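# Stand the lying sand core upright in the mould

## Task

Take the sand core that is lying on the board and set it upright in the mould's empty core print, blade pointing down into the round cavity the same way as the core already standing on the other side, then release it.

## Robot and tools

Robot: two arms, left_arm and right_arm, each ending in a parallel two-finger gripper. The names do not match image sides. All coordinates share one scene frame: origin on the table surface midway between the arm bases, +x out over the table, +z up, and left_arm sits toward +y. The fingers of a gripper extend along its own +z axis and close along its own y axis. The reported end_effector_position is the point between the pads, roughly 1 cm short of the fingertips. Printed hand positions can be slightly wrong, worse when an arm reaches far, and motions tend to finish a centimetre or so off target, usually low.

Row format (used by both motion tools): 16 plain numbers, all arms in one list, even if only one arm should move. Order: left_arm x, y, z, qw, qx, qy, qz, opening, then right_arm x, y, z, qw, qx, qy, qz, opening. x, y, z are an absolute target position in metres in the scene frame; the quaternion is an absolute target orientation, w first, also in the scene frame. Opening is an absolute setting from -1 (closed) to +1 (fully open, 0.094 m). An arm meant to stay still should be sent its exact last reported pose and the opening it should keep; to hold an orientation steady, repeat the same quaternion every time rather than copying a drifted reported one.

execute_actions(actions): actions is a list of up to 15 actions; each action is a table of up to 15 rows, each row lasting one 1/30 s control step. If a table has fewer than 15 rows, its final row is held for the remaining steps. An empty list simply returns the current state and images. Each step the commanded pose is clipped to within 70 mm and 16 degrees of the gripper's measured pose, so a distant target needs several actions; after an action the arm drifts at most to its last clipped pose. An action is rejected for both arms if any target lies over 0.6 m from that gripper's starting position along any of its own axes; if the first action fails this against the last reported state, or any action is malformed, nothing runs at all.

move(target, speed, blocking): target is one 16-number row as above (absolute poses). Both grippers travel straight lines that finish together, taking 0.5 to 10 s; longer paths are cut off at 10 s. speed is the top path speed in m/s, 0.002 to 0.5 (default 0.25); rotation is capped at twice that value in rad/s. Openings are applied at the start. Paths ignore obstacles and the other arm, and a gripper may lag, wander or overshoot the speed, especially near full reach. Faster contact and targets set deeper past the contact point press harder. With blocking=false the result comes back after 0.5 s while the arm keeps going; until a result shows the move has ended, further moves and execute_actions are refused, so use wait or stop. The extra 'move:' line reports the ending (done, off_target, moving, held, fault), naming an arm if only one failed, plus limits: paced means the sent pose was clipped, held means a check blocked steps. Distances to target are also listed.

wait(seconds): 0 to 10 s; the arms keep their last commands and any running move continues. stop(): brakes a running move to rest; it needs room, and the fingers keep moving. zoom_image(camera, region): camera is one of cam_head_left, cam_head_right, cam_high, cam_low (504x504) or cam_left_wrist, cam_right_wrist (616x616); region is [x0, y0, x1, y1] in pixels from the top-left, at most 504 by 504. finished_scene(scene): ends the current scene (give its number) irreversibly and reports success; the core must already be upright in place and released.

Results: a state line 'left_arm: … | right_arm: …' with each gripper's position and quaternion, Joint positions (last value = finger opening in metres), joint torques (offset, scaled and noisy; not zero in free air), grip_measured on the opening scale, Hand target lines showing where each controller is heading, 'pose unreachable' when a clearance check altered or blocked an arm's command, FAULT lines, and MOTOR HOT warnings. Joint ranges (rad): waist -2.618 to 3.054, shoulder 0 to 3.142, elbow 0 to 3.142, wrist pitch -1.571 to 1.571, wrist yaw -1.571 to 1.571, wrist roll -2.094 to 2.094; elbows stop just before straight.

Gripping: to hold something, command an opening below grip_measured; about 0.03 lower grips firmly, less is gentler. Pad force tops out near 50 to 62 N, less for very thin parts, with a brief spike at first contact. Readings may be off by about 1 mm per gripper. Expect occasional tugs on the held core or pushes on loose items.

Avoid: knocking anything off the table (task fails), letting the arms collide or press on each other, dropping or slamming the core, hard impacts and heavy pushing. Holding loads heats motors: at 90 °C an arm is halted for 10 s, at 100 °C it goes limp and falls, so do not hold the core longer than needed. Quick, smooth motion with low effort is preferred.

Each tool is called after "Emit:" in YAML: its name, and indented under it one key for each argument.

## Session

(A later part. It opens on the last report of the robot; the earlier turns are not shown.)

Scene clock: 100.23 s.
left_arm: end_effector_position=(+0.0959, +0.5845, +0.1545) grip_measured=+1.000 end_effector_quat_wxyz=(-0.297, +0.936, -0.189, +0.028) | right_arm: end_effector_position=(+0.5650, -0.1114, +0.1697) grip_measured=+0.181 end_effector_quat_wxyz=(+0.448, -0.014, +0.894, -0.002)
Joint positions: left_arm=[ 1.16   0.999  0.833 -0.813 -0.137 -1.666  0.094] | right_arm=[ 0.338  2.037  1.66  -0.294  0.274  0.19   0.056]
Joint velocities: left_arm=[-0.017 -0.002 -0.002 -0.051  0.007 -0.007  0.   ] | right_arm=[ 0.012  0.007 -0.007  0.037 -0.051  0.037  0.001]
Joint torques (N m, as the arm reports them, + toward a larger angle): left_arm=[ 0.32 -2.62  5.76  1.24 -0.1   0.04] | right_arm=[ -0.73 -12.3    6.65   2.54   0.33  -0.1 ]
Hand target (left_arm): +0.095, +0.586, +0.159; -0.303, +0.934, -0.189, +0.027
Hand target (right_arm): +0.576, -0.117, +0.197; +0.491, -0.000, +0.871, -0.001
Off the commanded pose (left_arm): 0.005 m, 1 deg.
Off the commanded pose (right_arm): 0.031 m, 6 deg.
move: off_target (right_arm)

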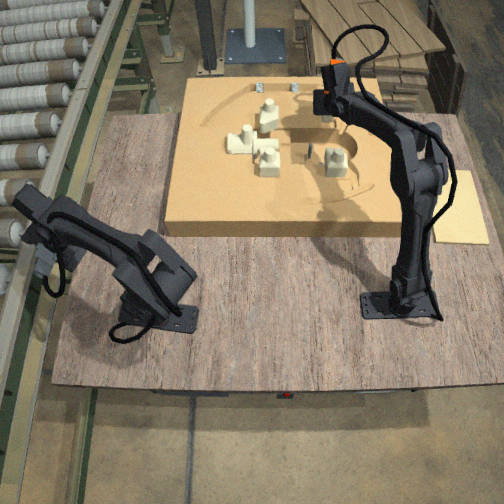

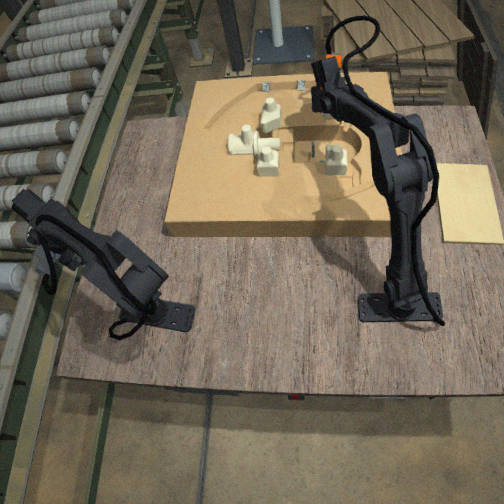

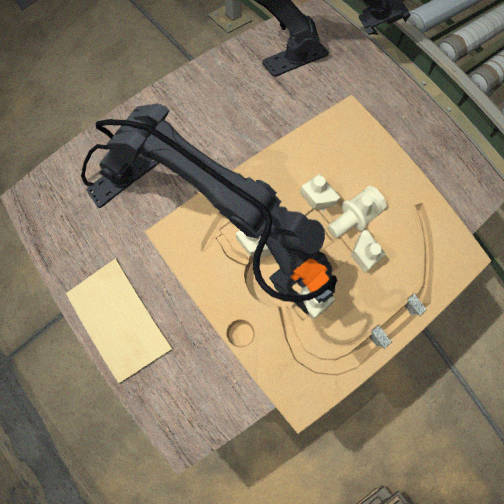

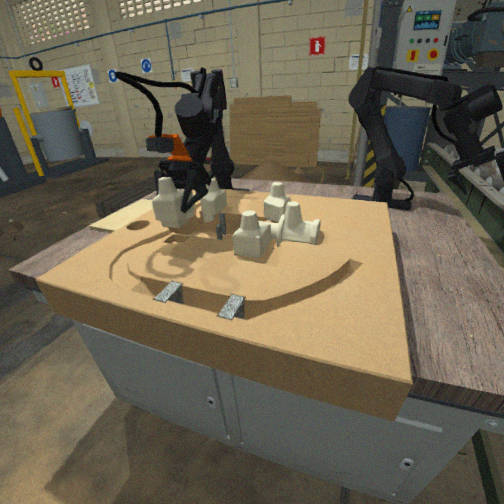

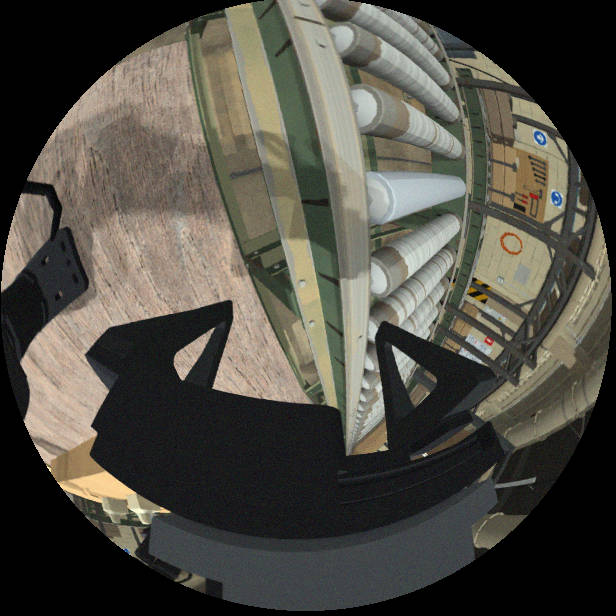

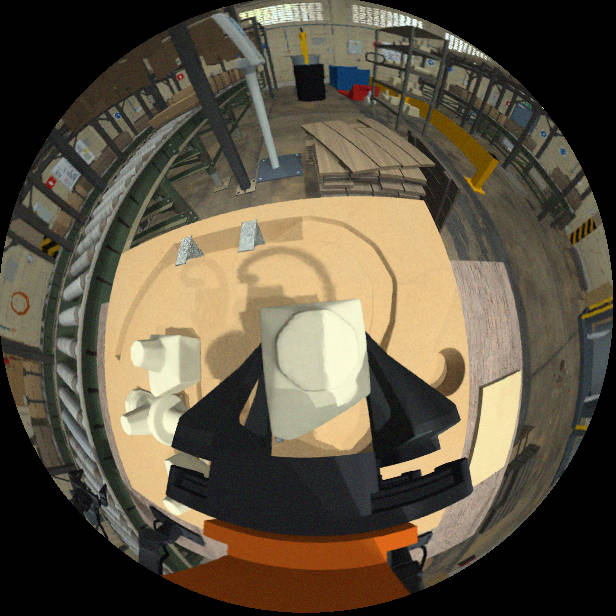

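Emit:
move:
  target: [0.095,0.586,0.159,-0.303,0.934,-0.189,0.027,1, 0.566,-0.122,0.180,0.477,0.01,0.879,0,0.14]
  speed: 0.04

Emit:
zoom_image:
  camera: "cam_low"
  region: [130,170,230,260]

Emit:
zoom_image:
  camera: "cam_high"
  region: [250,230,370,350]

Emit:
zoom_image:
  camera: "cam_head_left"
  region: [280,70,380,180]

Scene clock: 106.60 s.
left_arm: end_effector_position=(+0.0959, +0.5845, +0.1545) grip_measured=+1.000 end_effector_quat_wxyz=(-0.297, +0.936, -0.189, +0.028) | right_arm: end_effector_position=(+0.5511, -0.1164, +0.1290) grip_measured=+0.182 end_effector_quat_wxyz=(+0.414, -0.016, +0.910, -0.012)
Joint positions: left_arm=[ 1.16   0.999  0.833 -0.813 -0.137 -1.666  0.094] | right_arm=[ 0.338  2.048  1.572 -0.275  0.273  0.2    0.056]
Joint velocities: left_arm=[-0.002  0.012 -0.007 -0.022 -0.066 -0.022  0.   ] | right_arm=[-0.007 -0.007 -0.007  0.125 -0.022 -0.022 -0.   ]
Joint torques (N m, as the arm reports them, + toward a larger angle): left_arm=[ 0.36 -2.53  5.84  1.26 -0.1   0.04] | right_arm=[ -0.93 -15.59   6.95   2.41   0.35   0.07]
Hand target (left_arm): +0.095, +0.586, +0.159; -0.303, +0.934, -0.189, +0.027
Hand target (right_arm): +0.563, -0.123, +0.180; +0.476, +0.010, +0.880, -0.000
Off the commanded pose (left_arm): 0.005 m, 1 deg.
Off the commanded pose (right_arm): 0.053 m, 9 deg.
move: off_target (right_arm)

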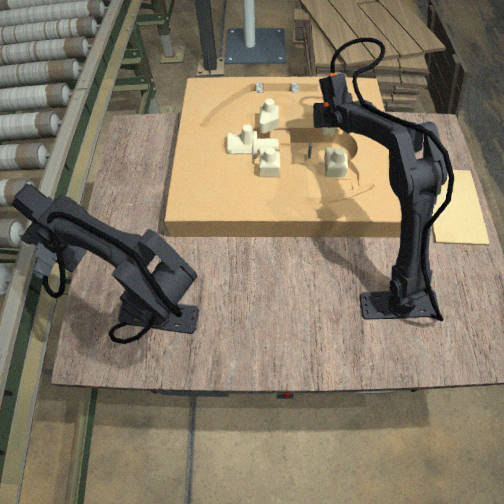

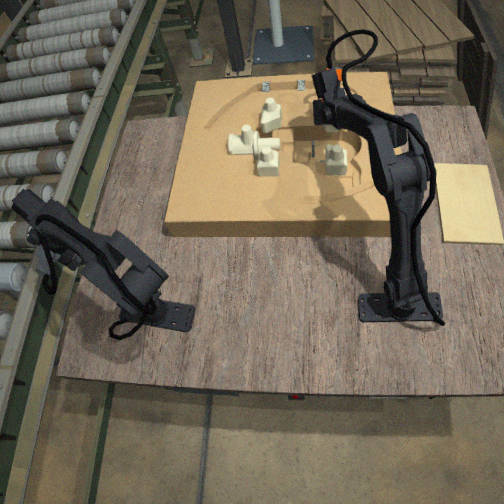

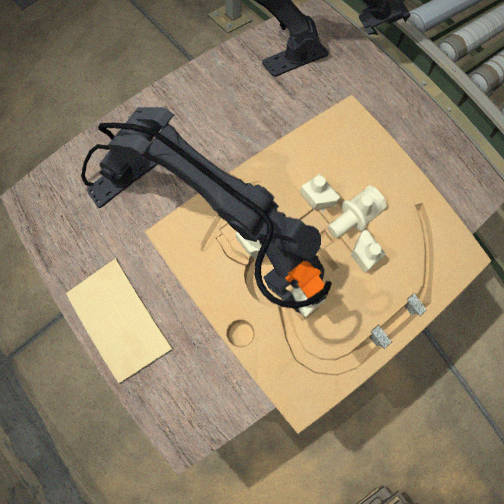

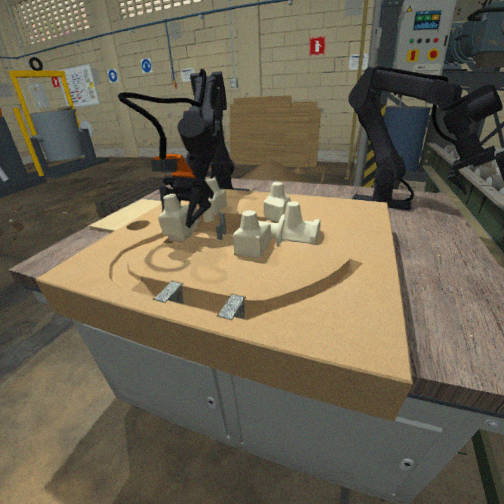

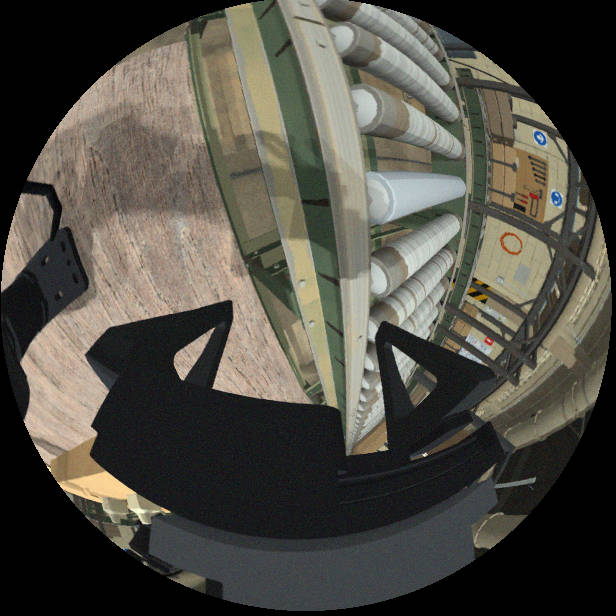

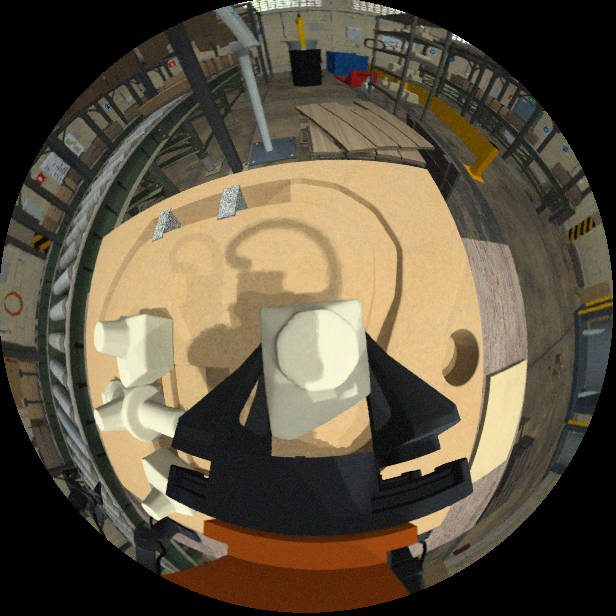

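Region (130, 170, 230, 260) of cam_low's 504x504 image, scaled by 5.040, with more detail than that image has; it fills the top 454 rows of this view, and the rest is white.

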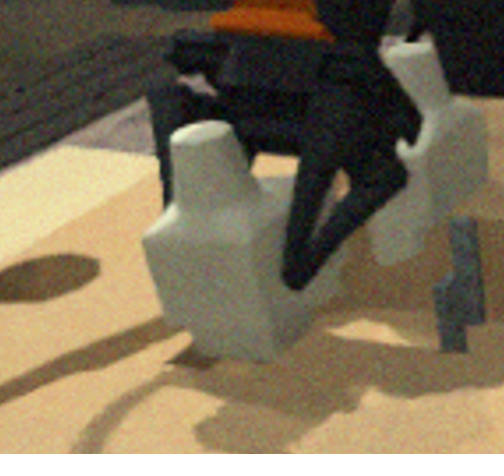

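Region (250, 230, 370, 350) of cam_high's 504x504 image, scaled by 4.200, with more detail than that image has.

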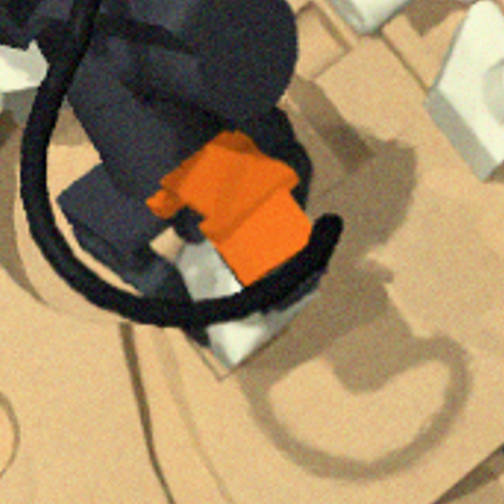

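Region (280, 70, 380, 180) of cam_head_left's 504x504 image, scaled by 4.582, with more detail than that image has; it fills the left 458 columns of this view, and the rest is white.

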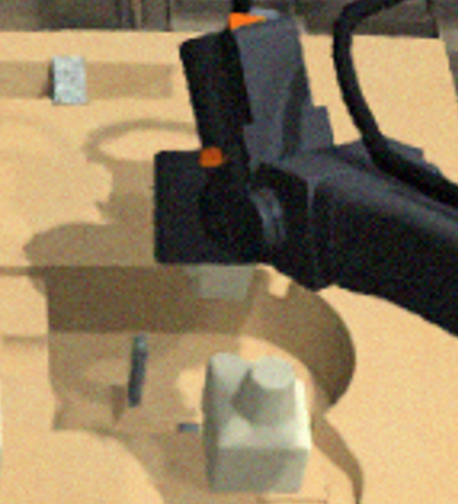

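Emit:
move:
  target: [0.095,0.586,0.159,-0.303,0.934,-0.189,0.027,1, 0.578,-0.128,0.192,0.49,0.02,0.871,0.01,0.14]
  speed: 0.03

Emit:
zoom_image:
  camera: "cam_low"
  region: [130,170,230,260]

Emit:
zoom_image:
  camera: "cam_high"
  region: [250,230,370,350]

Scene clock: 119.23 s.
left_arm: end_effector_position=(+0.0959, +0.5845, +0.1545) grip_measured=+1.000 end_effector_quat_wxyz=(-0.297, +0.936, -0.189, +0.028) | right_arm: end_effector_position=(+0.5565, -0.1271, +0.1304) grip_measured=+0.181 end_effector_quat_wxyz=(+0.418, -0.005, +0.908, -0.010)
Joint positions: left_arm=[ 1.16   0.999  0.833 -0.813 -0.137 -1.666  0.094] | right_arm=[ 0.314  2.049  1.571 -0.261  0.263  0.203  0.056]
Joint velocities: left_arm=[-0.012  0.002 -0.022  0.037 -0.066  0.037  0.   ] | right_arm=[-0.007  0.002 -0.012 -0.022 -0.051 -0.007 -0.001]
Joint torques (N m, as the arm reports them, + toward a larger angle): left_arm=[ 0.32 -2.55  5.83  1.25 -0.1   0.02] | right_arm=[ -0.82 -15.25   8.96   2.46   0.24   0.07]
Hand target (left_arm): +0.095, +0.586, +0.159; -0.303, +0.934, -0.189, +0.027
Hand target (right_arm): +0.573, -0.130, +0.193; +0.490, +0.019, +0.871, +0.009
Off the commanded pose (left_arm): 0.005 m, 1 deg.
Off the commanded pose (right_arm): 0.065 m, 10 deg.
move: off_target (right_arm)

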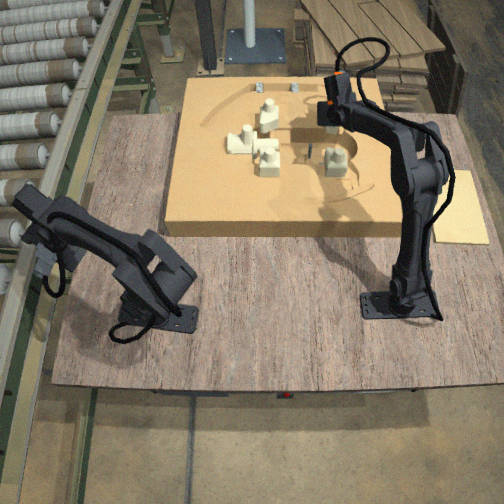

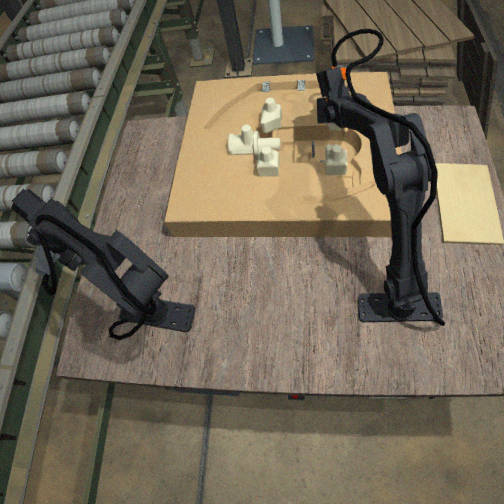

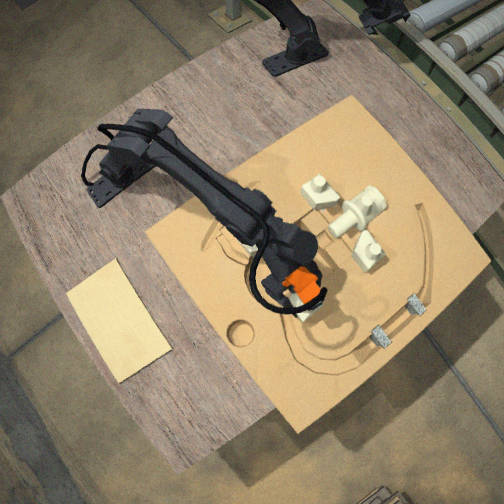

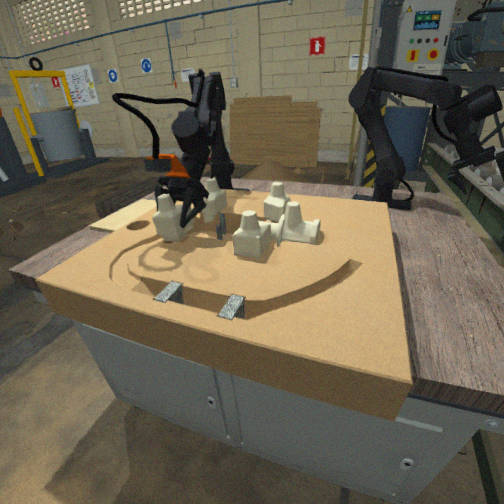

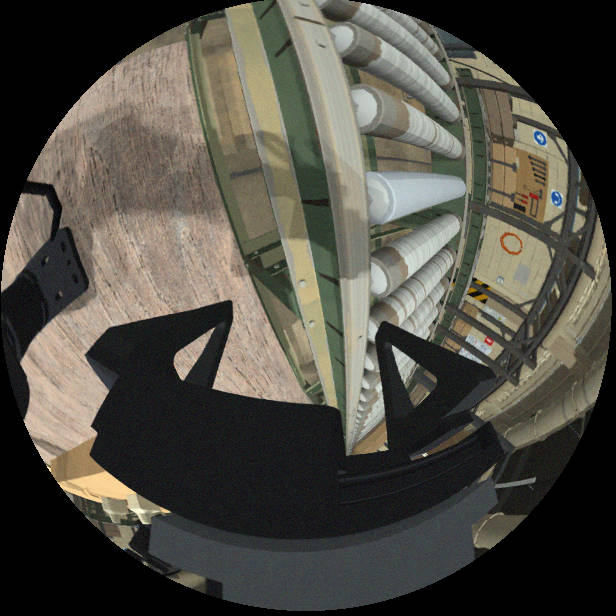

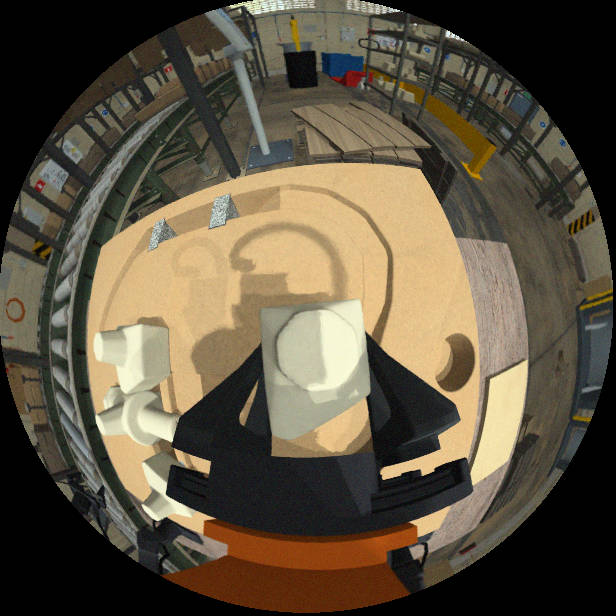

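Region (130, 170, 230, 260) of cam_low's 504x504 image, scaled by 5.040, with more detail than that image has; it fills the top 454 rows of this view, and the rest is white.

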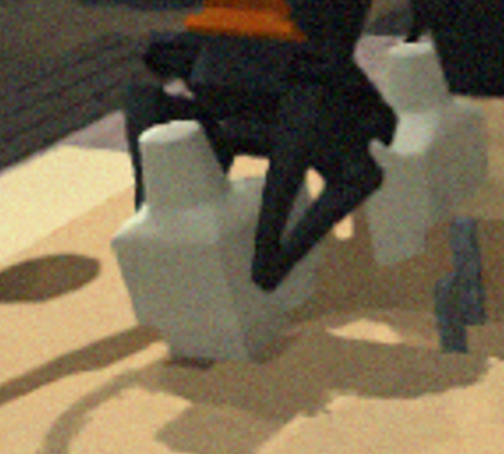

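Region (250, 230, 370, 350) of cam_high's 504x504 image, scaled by 4.200, with more detail than that image has.

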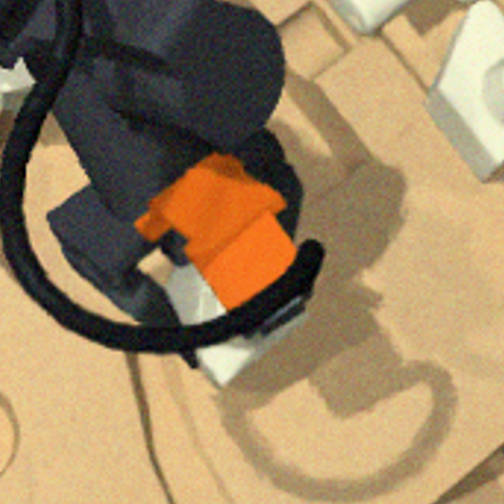

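Emit:
move:
  target: [0.095,0.586,0.159,-0.303,0.934,-0.189,0.027,1, 0.587,-0.117,0.186,0.492,0.015,0.870,0.01,0.14]
  speed: 0.02

Emit:
zoom_image:
  camera: "cam_low"
  region: [130,170,230,260]

Emit:
zoom_image:
  camera: "cam_high"
  region: [250,230,370,350]

Scene clock: 133.83 s.
left_arm: end_effector_position=(+0.0959, +0.5845, +0.1545) grip_measured=+1.000 end_effector_quat_wxyz=(-0.297, +0.936, -0.189, +0.028) | right_arm: end_effector_position=(+0.5621, -0.1246, +0.1390) grip_measured=+0.181 end_effector_quat_wxyz=(+0.428, -0.003, +0.904, -0.005)
Joint positions: left_arm=[ 1.16   0.999  0.833 -0.813 -0.137 -1.666  0.094] | right_arm=[ 0.314  2.053  1.595 -0.256  0.26   0.204  0.056]
Joint velocities: left_arm=[ 0.007  0.002 -0.002  0.022  0.037 -0.007  0.   ] | right_arm=[-0.002 -0.007 -0.007 -0.051  0.051 -0.022 -0.002]
Joint torques (N m, as the arm reports them, + toward a larger angle): left_arm=[ 0.39 -2.56  5.79  1.26 -0.09  0.05] | right_arm=[  0.39 -11.83  10.3    2.53   0.36   0.06]
Hand target (left_arm): +0.095, +0.586, +0.159; -0.303, +0.934, -0.189, +0.027
Hand target (right_arm): +0.582, -0.118, +0.187; +0.492, +0.015, +0.871, +0.010
Off the commanded pose (left_arm): 0.005 m, 1 deg.
Off the commanded pose (right_arm): 0.054 m, 9 deg.
move: off_target (right_arm)

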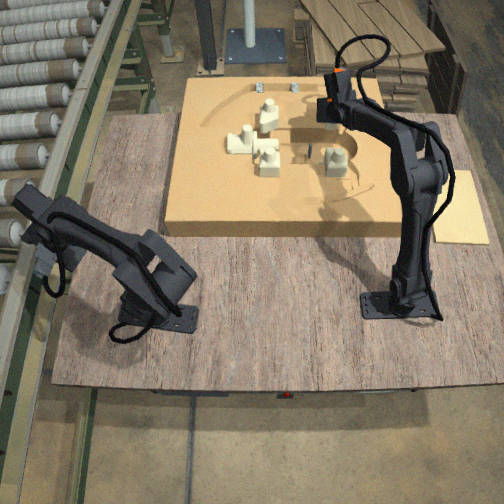

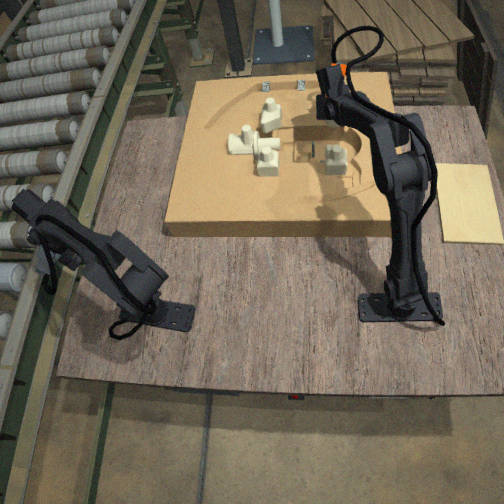

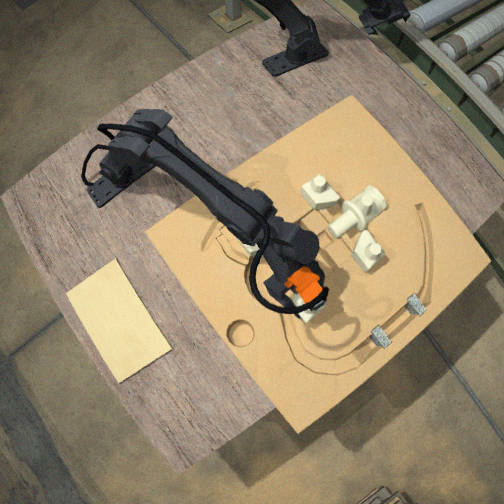

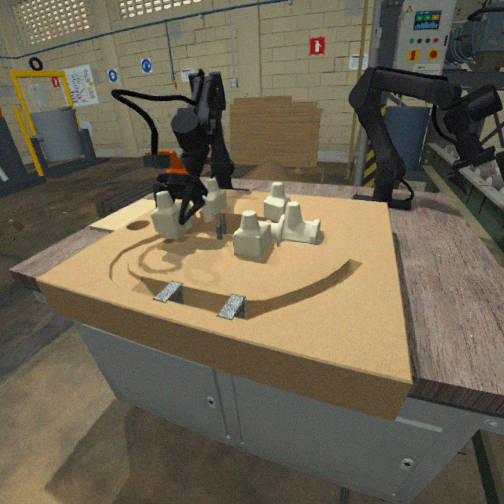

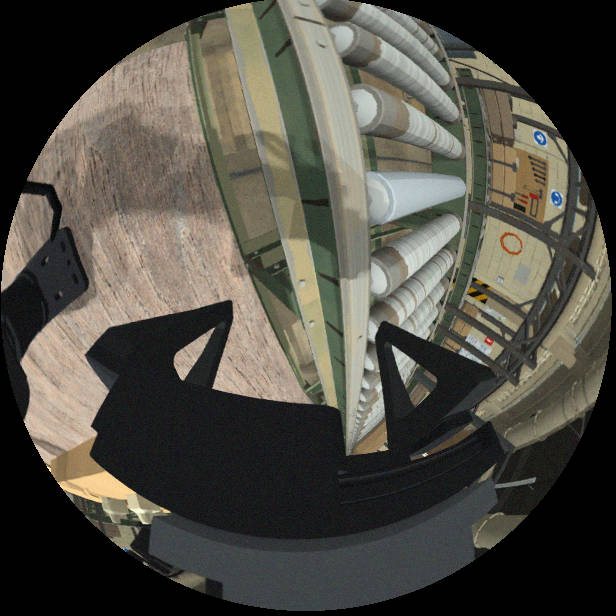

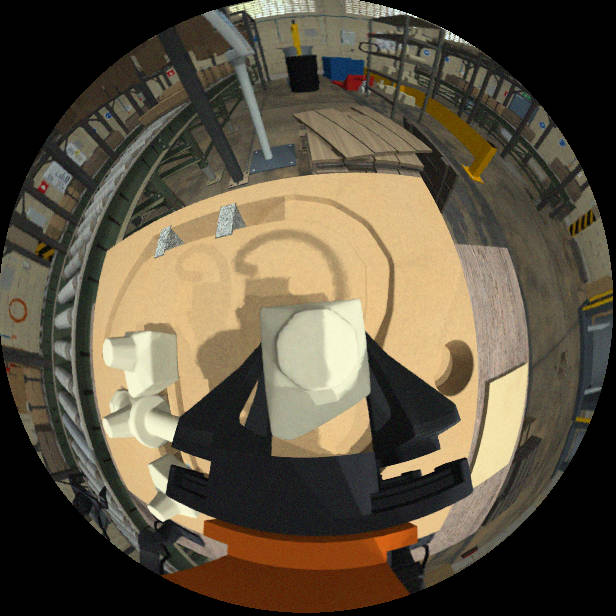

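Region (130, 170, 230, 260) of cam_low's 504x504 image, scaled by 5.040, with more detail than that image has; it fills the top 454 rows of this view, and the rest is white.

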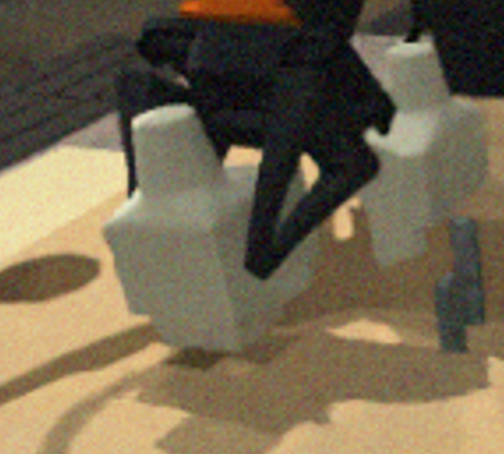

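Region (250, 230, 370, 350) of cam_high's 504x504 image, scaled by 4.200, with more detail than that image has.

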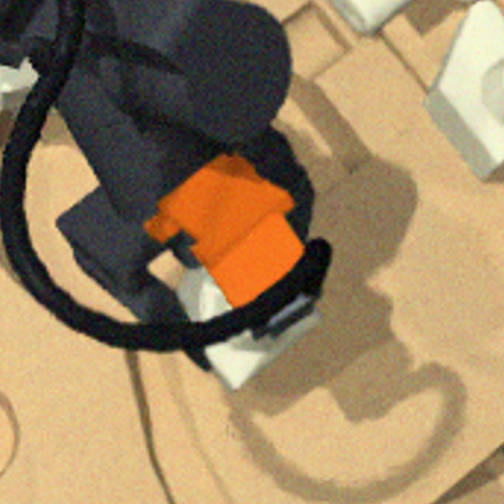

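Emit:
execute_actions:
  actions:
    - [[0.095,0.586,0.159,-0.303,0.934,-0.189,0.027,1, 0.584,-0.1165,0.1865,0.492,0.015,0.870,0.01,0.14]]
    - [[0.095,0.586,0.159,-0.303,0.934,-0.189,0.027,1, 0.584,-0.115,0.1865,0.492,0.015,0.870,0.01,0.14]]

Scene clock: 138.70 s.
left_arm: end_effector_position=(+0.0959, +0.5845, +0.1545) grip_measured=+1.000 end_effector_quat_wxyz=(-0.297, +0.936, -0.189, +0.028) | right_arm: end_effector_position=(+0.5618, -0.1239, +0.1391) grip_measured=+0.181 end_effector_quat_wxyz=(+0.429, -0.002, +0.903, -0.006)
Joint positions: left_arm=[ 1.16   0.999  0.833 -0.813 -0.137 -1.666  0.094] | right_arm=[ 0.317  2.053  1.595 -0.256  0.266  0.208  0.056]
Joint velocities: left_arm=[-0.002  0.017  0.002 -0.022  0.037 -0.007  0.   ] | right_arm=[-0.017 -0.002  0.002  0.007  0.066 -0.051  0.001]
Joint torques (N m, as the arm reports them, + toward a larger angle): left_arm=[ 0.34 -2.6   5.79  1.24 -0.1   0.03] | right_arm=[  0.65 -12.43   9.78   2.52   0.35   0.07]
Hand target (left_arm): +0.095, +0.586, +0.159; -0.303, +0.934, -0.189, +0.027
Hand target (right_arm): +0.579, -0.116, +0.188; +0.491, +0.015, +0.871, +0.010
Off the commanded pose (left_arm): 0.005 m, 1 deg.
Off the commanded pose (right_arm): 0.053 m, 9 deg.

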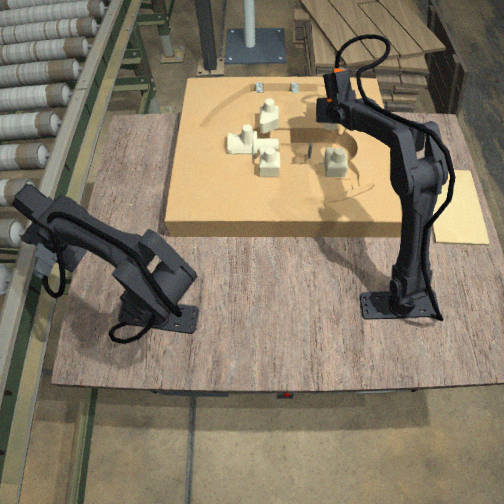

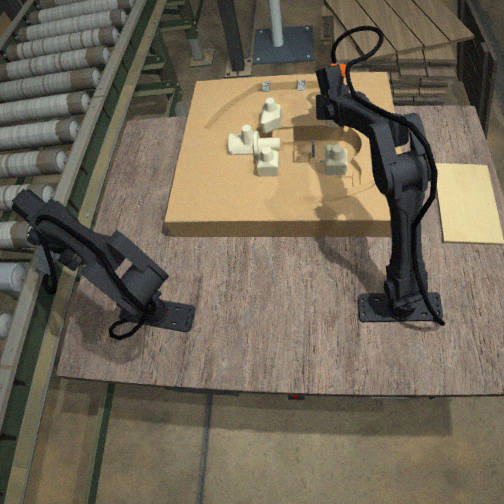

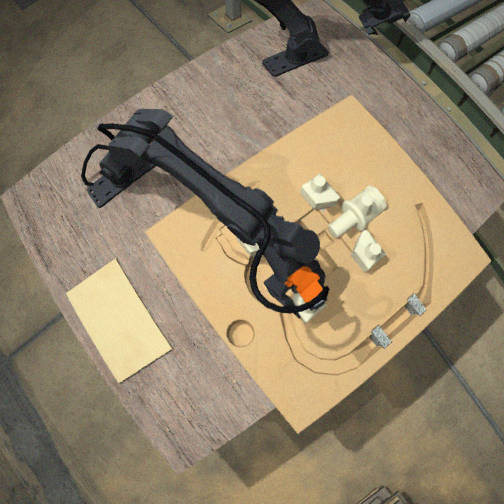

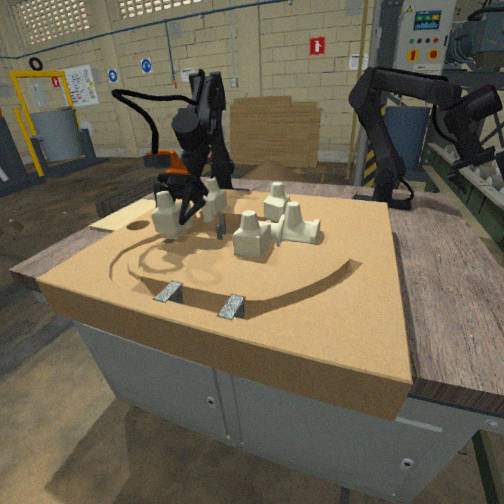

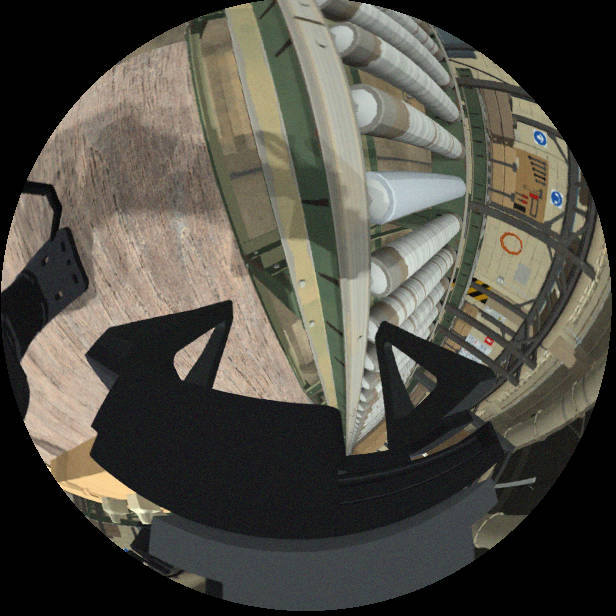

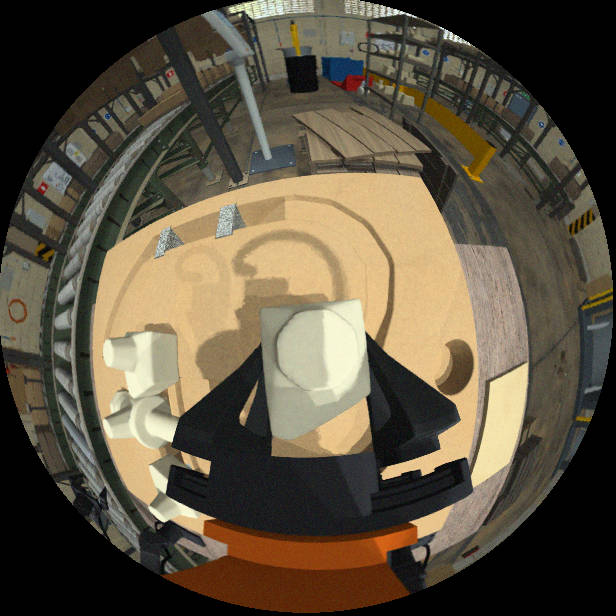

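The waist is now moving, so I'll add 3 mm in y and start lowering.

Emit:
execute_actions:
  actions:
    - [[0.095,0.586,0.159,-0.303,0.934,-0.189,0.027,1, 0.586,-0.1135,0.185,0.492,0.015,0.870,0.01,0.14]]
    - [[0.095,0.586,0.159,-0.303,0.934,-0.189,0.027,1, 0.587,-0.112,0.182,0.492,0.015,0.870,0.01,0.14]]
    - [[0.095,0.586,0.159,-0.303,0.934,-0.189,0.027,1, 0.588,-0.112,0.179,0.492,0.015,0.870,0.01,0.14]]

Emit:
zoom_image:
  camera: "cam_low"
  region: [130,170,230,260]

Scene clock: 143.83 s.
left_arm: end_effector_position=(+0.0959, +0.5845, +0.1545) grip_measured=+1.000 end_effector_quat_wxyz=(-0.297, +0.936, -0.189, +0.028) | right_arm: end_effector_position=(+0.5620, -0.1213, +0.1310) grip_measured=+0.181 end_effector_quat_wxyz=(+0.424, -0.003, +0.906, -0.008)
Joint positions: left_arm=[ 1.16   0.999  0.833 -0.813 -0.137 -1.666  0.094] | right_arm=[ 0.322  2.07   1.595 -0.251  0.27   0.21   0.056]
Joint velocities: left_arm=[-0.002 -0.007 -0.007 -0.037  0.037 -0.007  0.   ] | right_arm=[ 0.007  0.017  0.022  0.007 -0.022 -0.007 -0.001]
Joint torques (N m, as the arm reports them, + toward a larger angle): left_arm=[ 0.37 -2.58  5.86  1.24 -0.11  0.05] | right_arm=[  0.49 -12.25   9.86   2.65   0.35   0.06]
Hand target (left_arm): +0.095, +0.586, +0.159; -0.303, +0.934, -0.189, +0.027
Hand target (right_arm): +0.582, -0.114, +0.180; +0.491, +0.015, +0.871, +0.010
Off the commanded pose (left_arm): 0.005 m, 1 deg.
Off the commanded pose (right_arm): 0.055 m, 9 deg.

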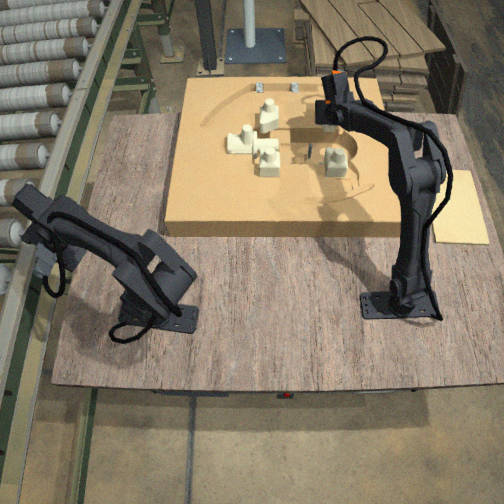

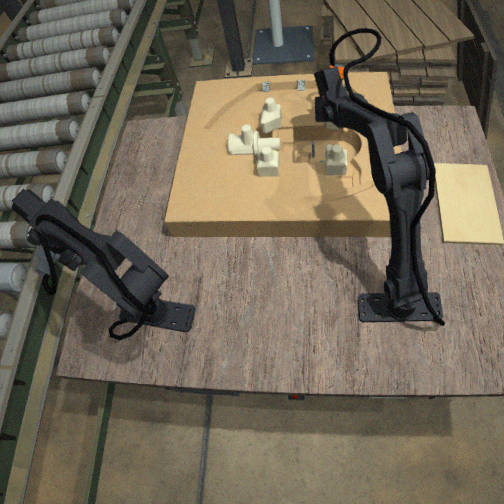

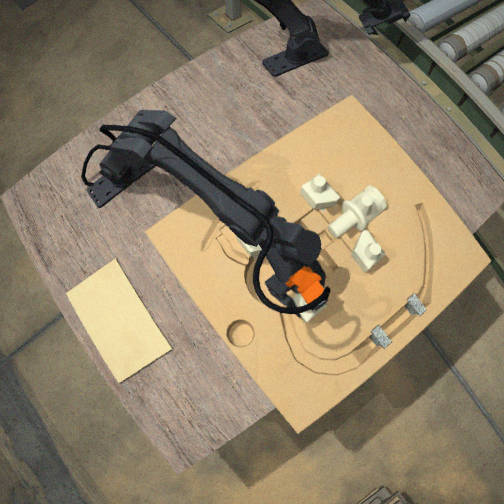

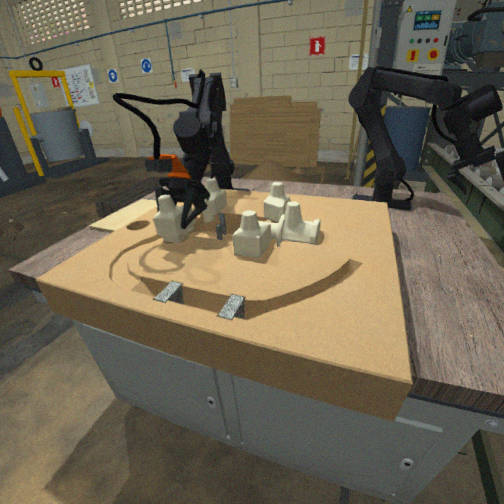

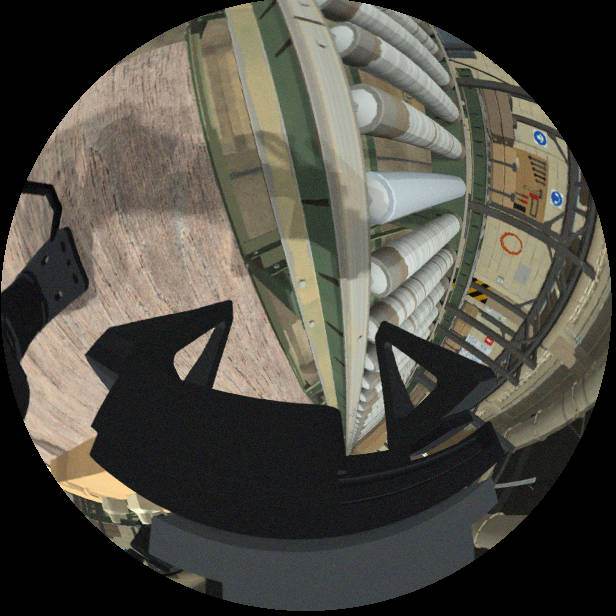

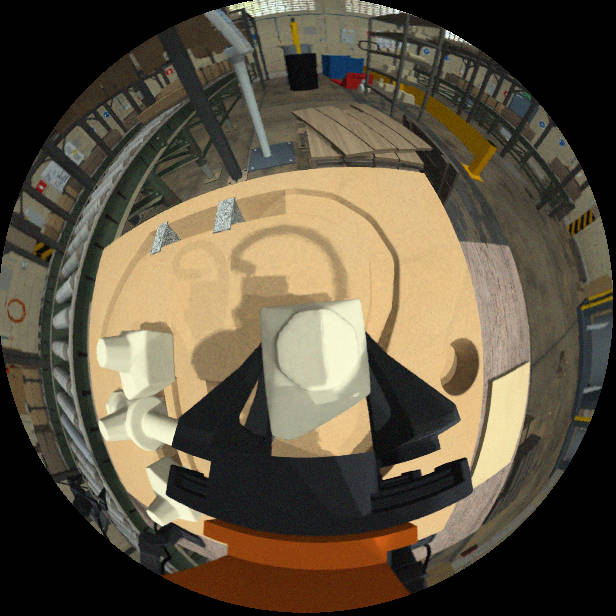

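Region (130, 170, 230, 260) of cam_low's 504x504 image, scaled by 5.040, with more detail than that image has; it fills the top 454 rows of this view, and the rest is white.

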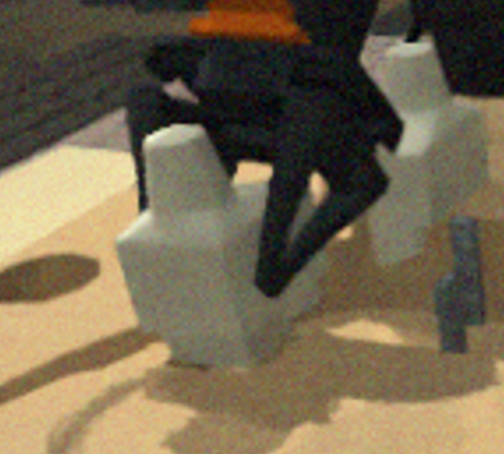

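Aligned. Continuing to lower.

Emit:
execute_actions:
  actions:
    - [[0.095,0.586,0.159,-0.303,0.934,-0.189,0.027,1, 0.589,-0.112,0.176,0.496,0.015,0.868,0.01,0.14]]
    - [[0.095,0.586,0.159,-0.303,0.934,-0.189,0.027,1, 0.590,-0.112,0.173,0.499,0.015,0.866,0.01,0.14]]
    - [[0.095,0.586,0.159,-0.303,0.934,-0.189,0.027,1, 0.5905,-0.112,0.170,0.501,0.015,0.865,0.01,0.14]]
    - [[0.095,0.586,0.159,-0.303,0.934,-0.189,0.027,1, 0.591,-0.112,0.167,0.503,0.015,0.864,0.01,0.14]]

Emit:
zoom_image:
  camera: "cam_low"
  region: [130,170,230,260]

Scene clock: 150.30 s.
left_arm: end_effector_position=(+0.0959, +0.5845, +0.1545) grip_measured=+1.000 end_effector_quat_wxyz=(-0.297, +0.936, -0.189, +0.028) | right_arm: end_effector_position=(+0.5638, -0.1215, +0.1310) grip_measured=+0.181 end_effector_quat_wxyz=(+0.428, -0.002, +0.904, -0.009)
Joint positions: left_arm=[ 1.16   0.999  0.833 -0.813 -0.137 -1.666  0.094] | right_arm=[ 0.322  2.074  1.595 -0.24   0.274  0.21   0.056]
Joint velocities: left_arm=[-0.007 -0.022  0.022  0.022  0.007 -0.022  0.   ] | right_arm=[-0.017  0.007  0.012 -0.037 -0.037 -0.022  0.   ]
Joint torques (N m, as the arm reports them, + toward a larger angle): left_arm=[ 0.33 -2.65  5.77  1.23 -0.11  0.04] | right_arm=[  0.49 -11.43   7.15   3.32   0.36   0.01]
Hand target (left_arm): +0.095, +0.586, +0.159; -0.303, +0.934, -0.189, +0.027
Hand target (right_arm): +0.585, -0.114, +0.169; +0.499, +0.016, +0.866, +0.009
Off the commanded pose (left_arm): 0.005 m, 1 deg.
Off the commanded pose (right_arm): 0.046 m, 10 deg.

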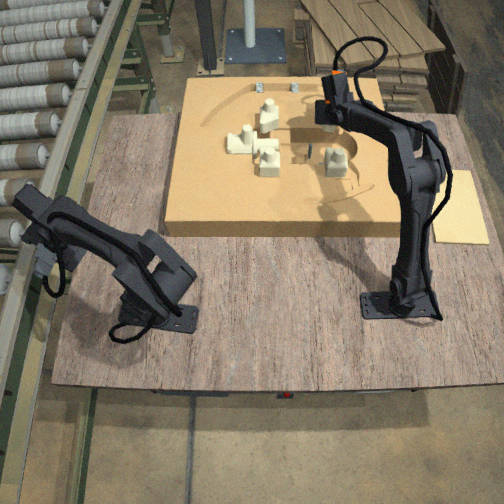

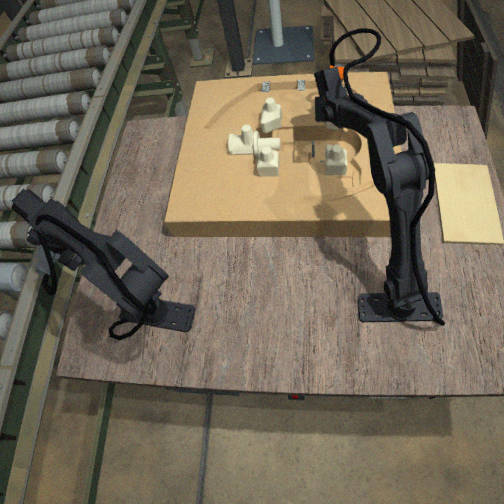

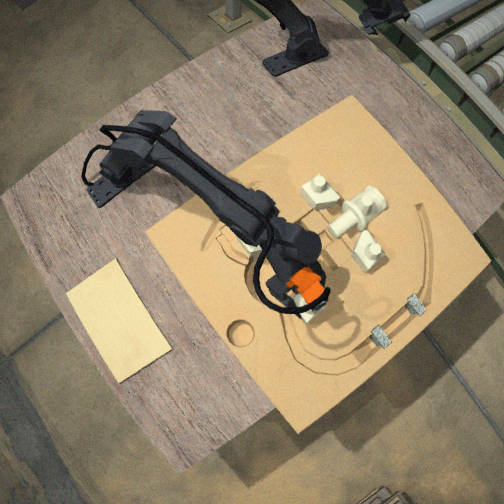

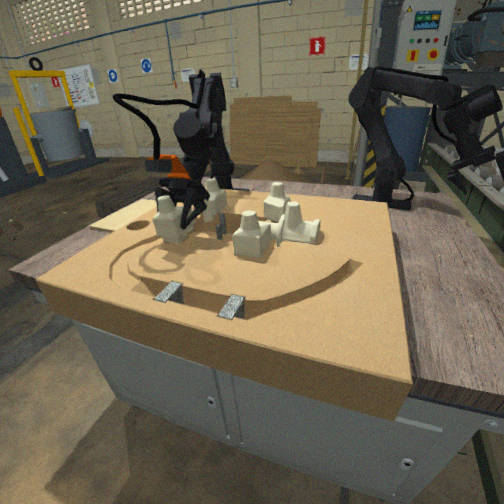

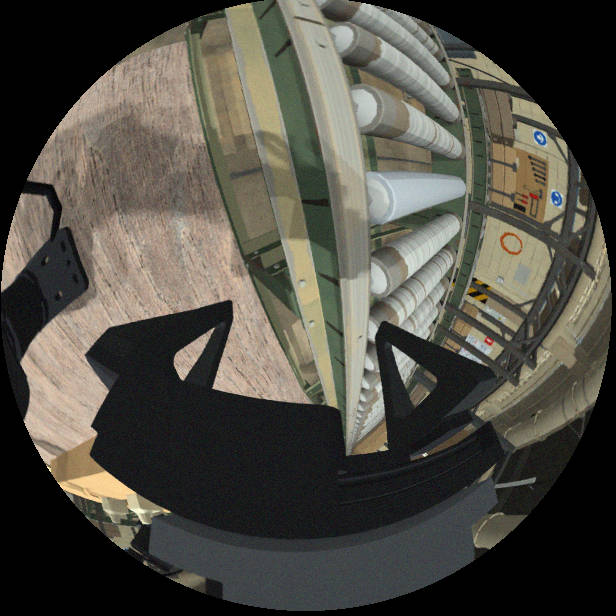

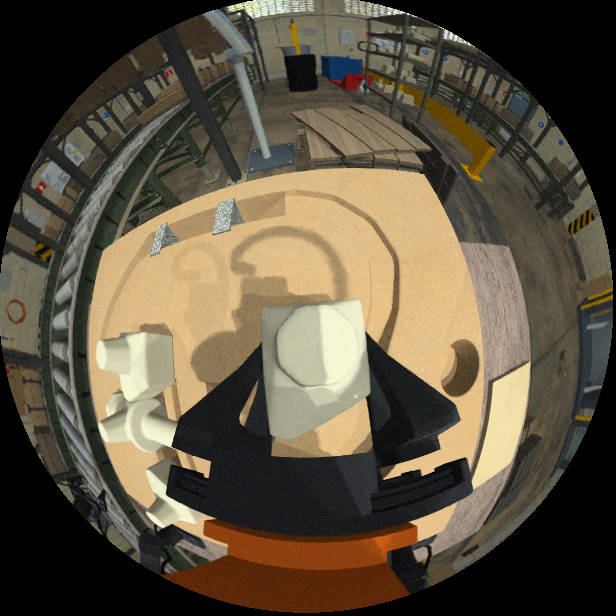

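Region (130, 170, 230, 260) of cam_low's 504x504 image, scaled by 5.040, with more detail than that image has; it fills the top 454 rows of this view, and the rest is white.

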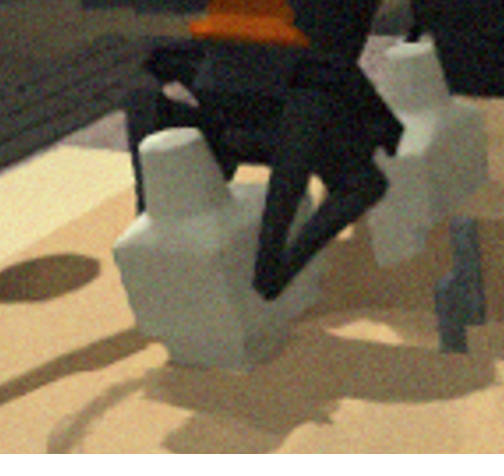

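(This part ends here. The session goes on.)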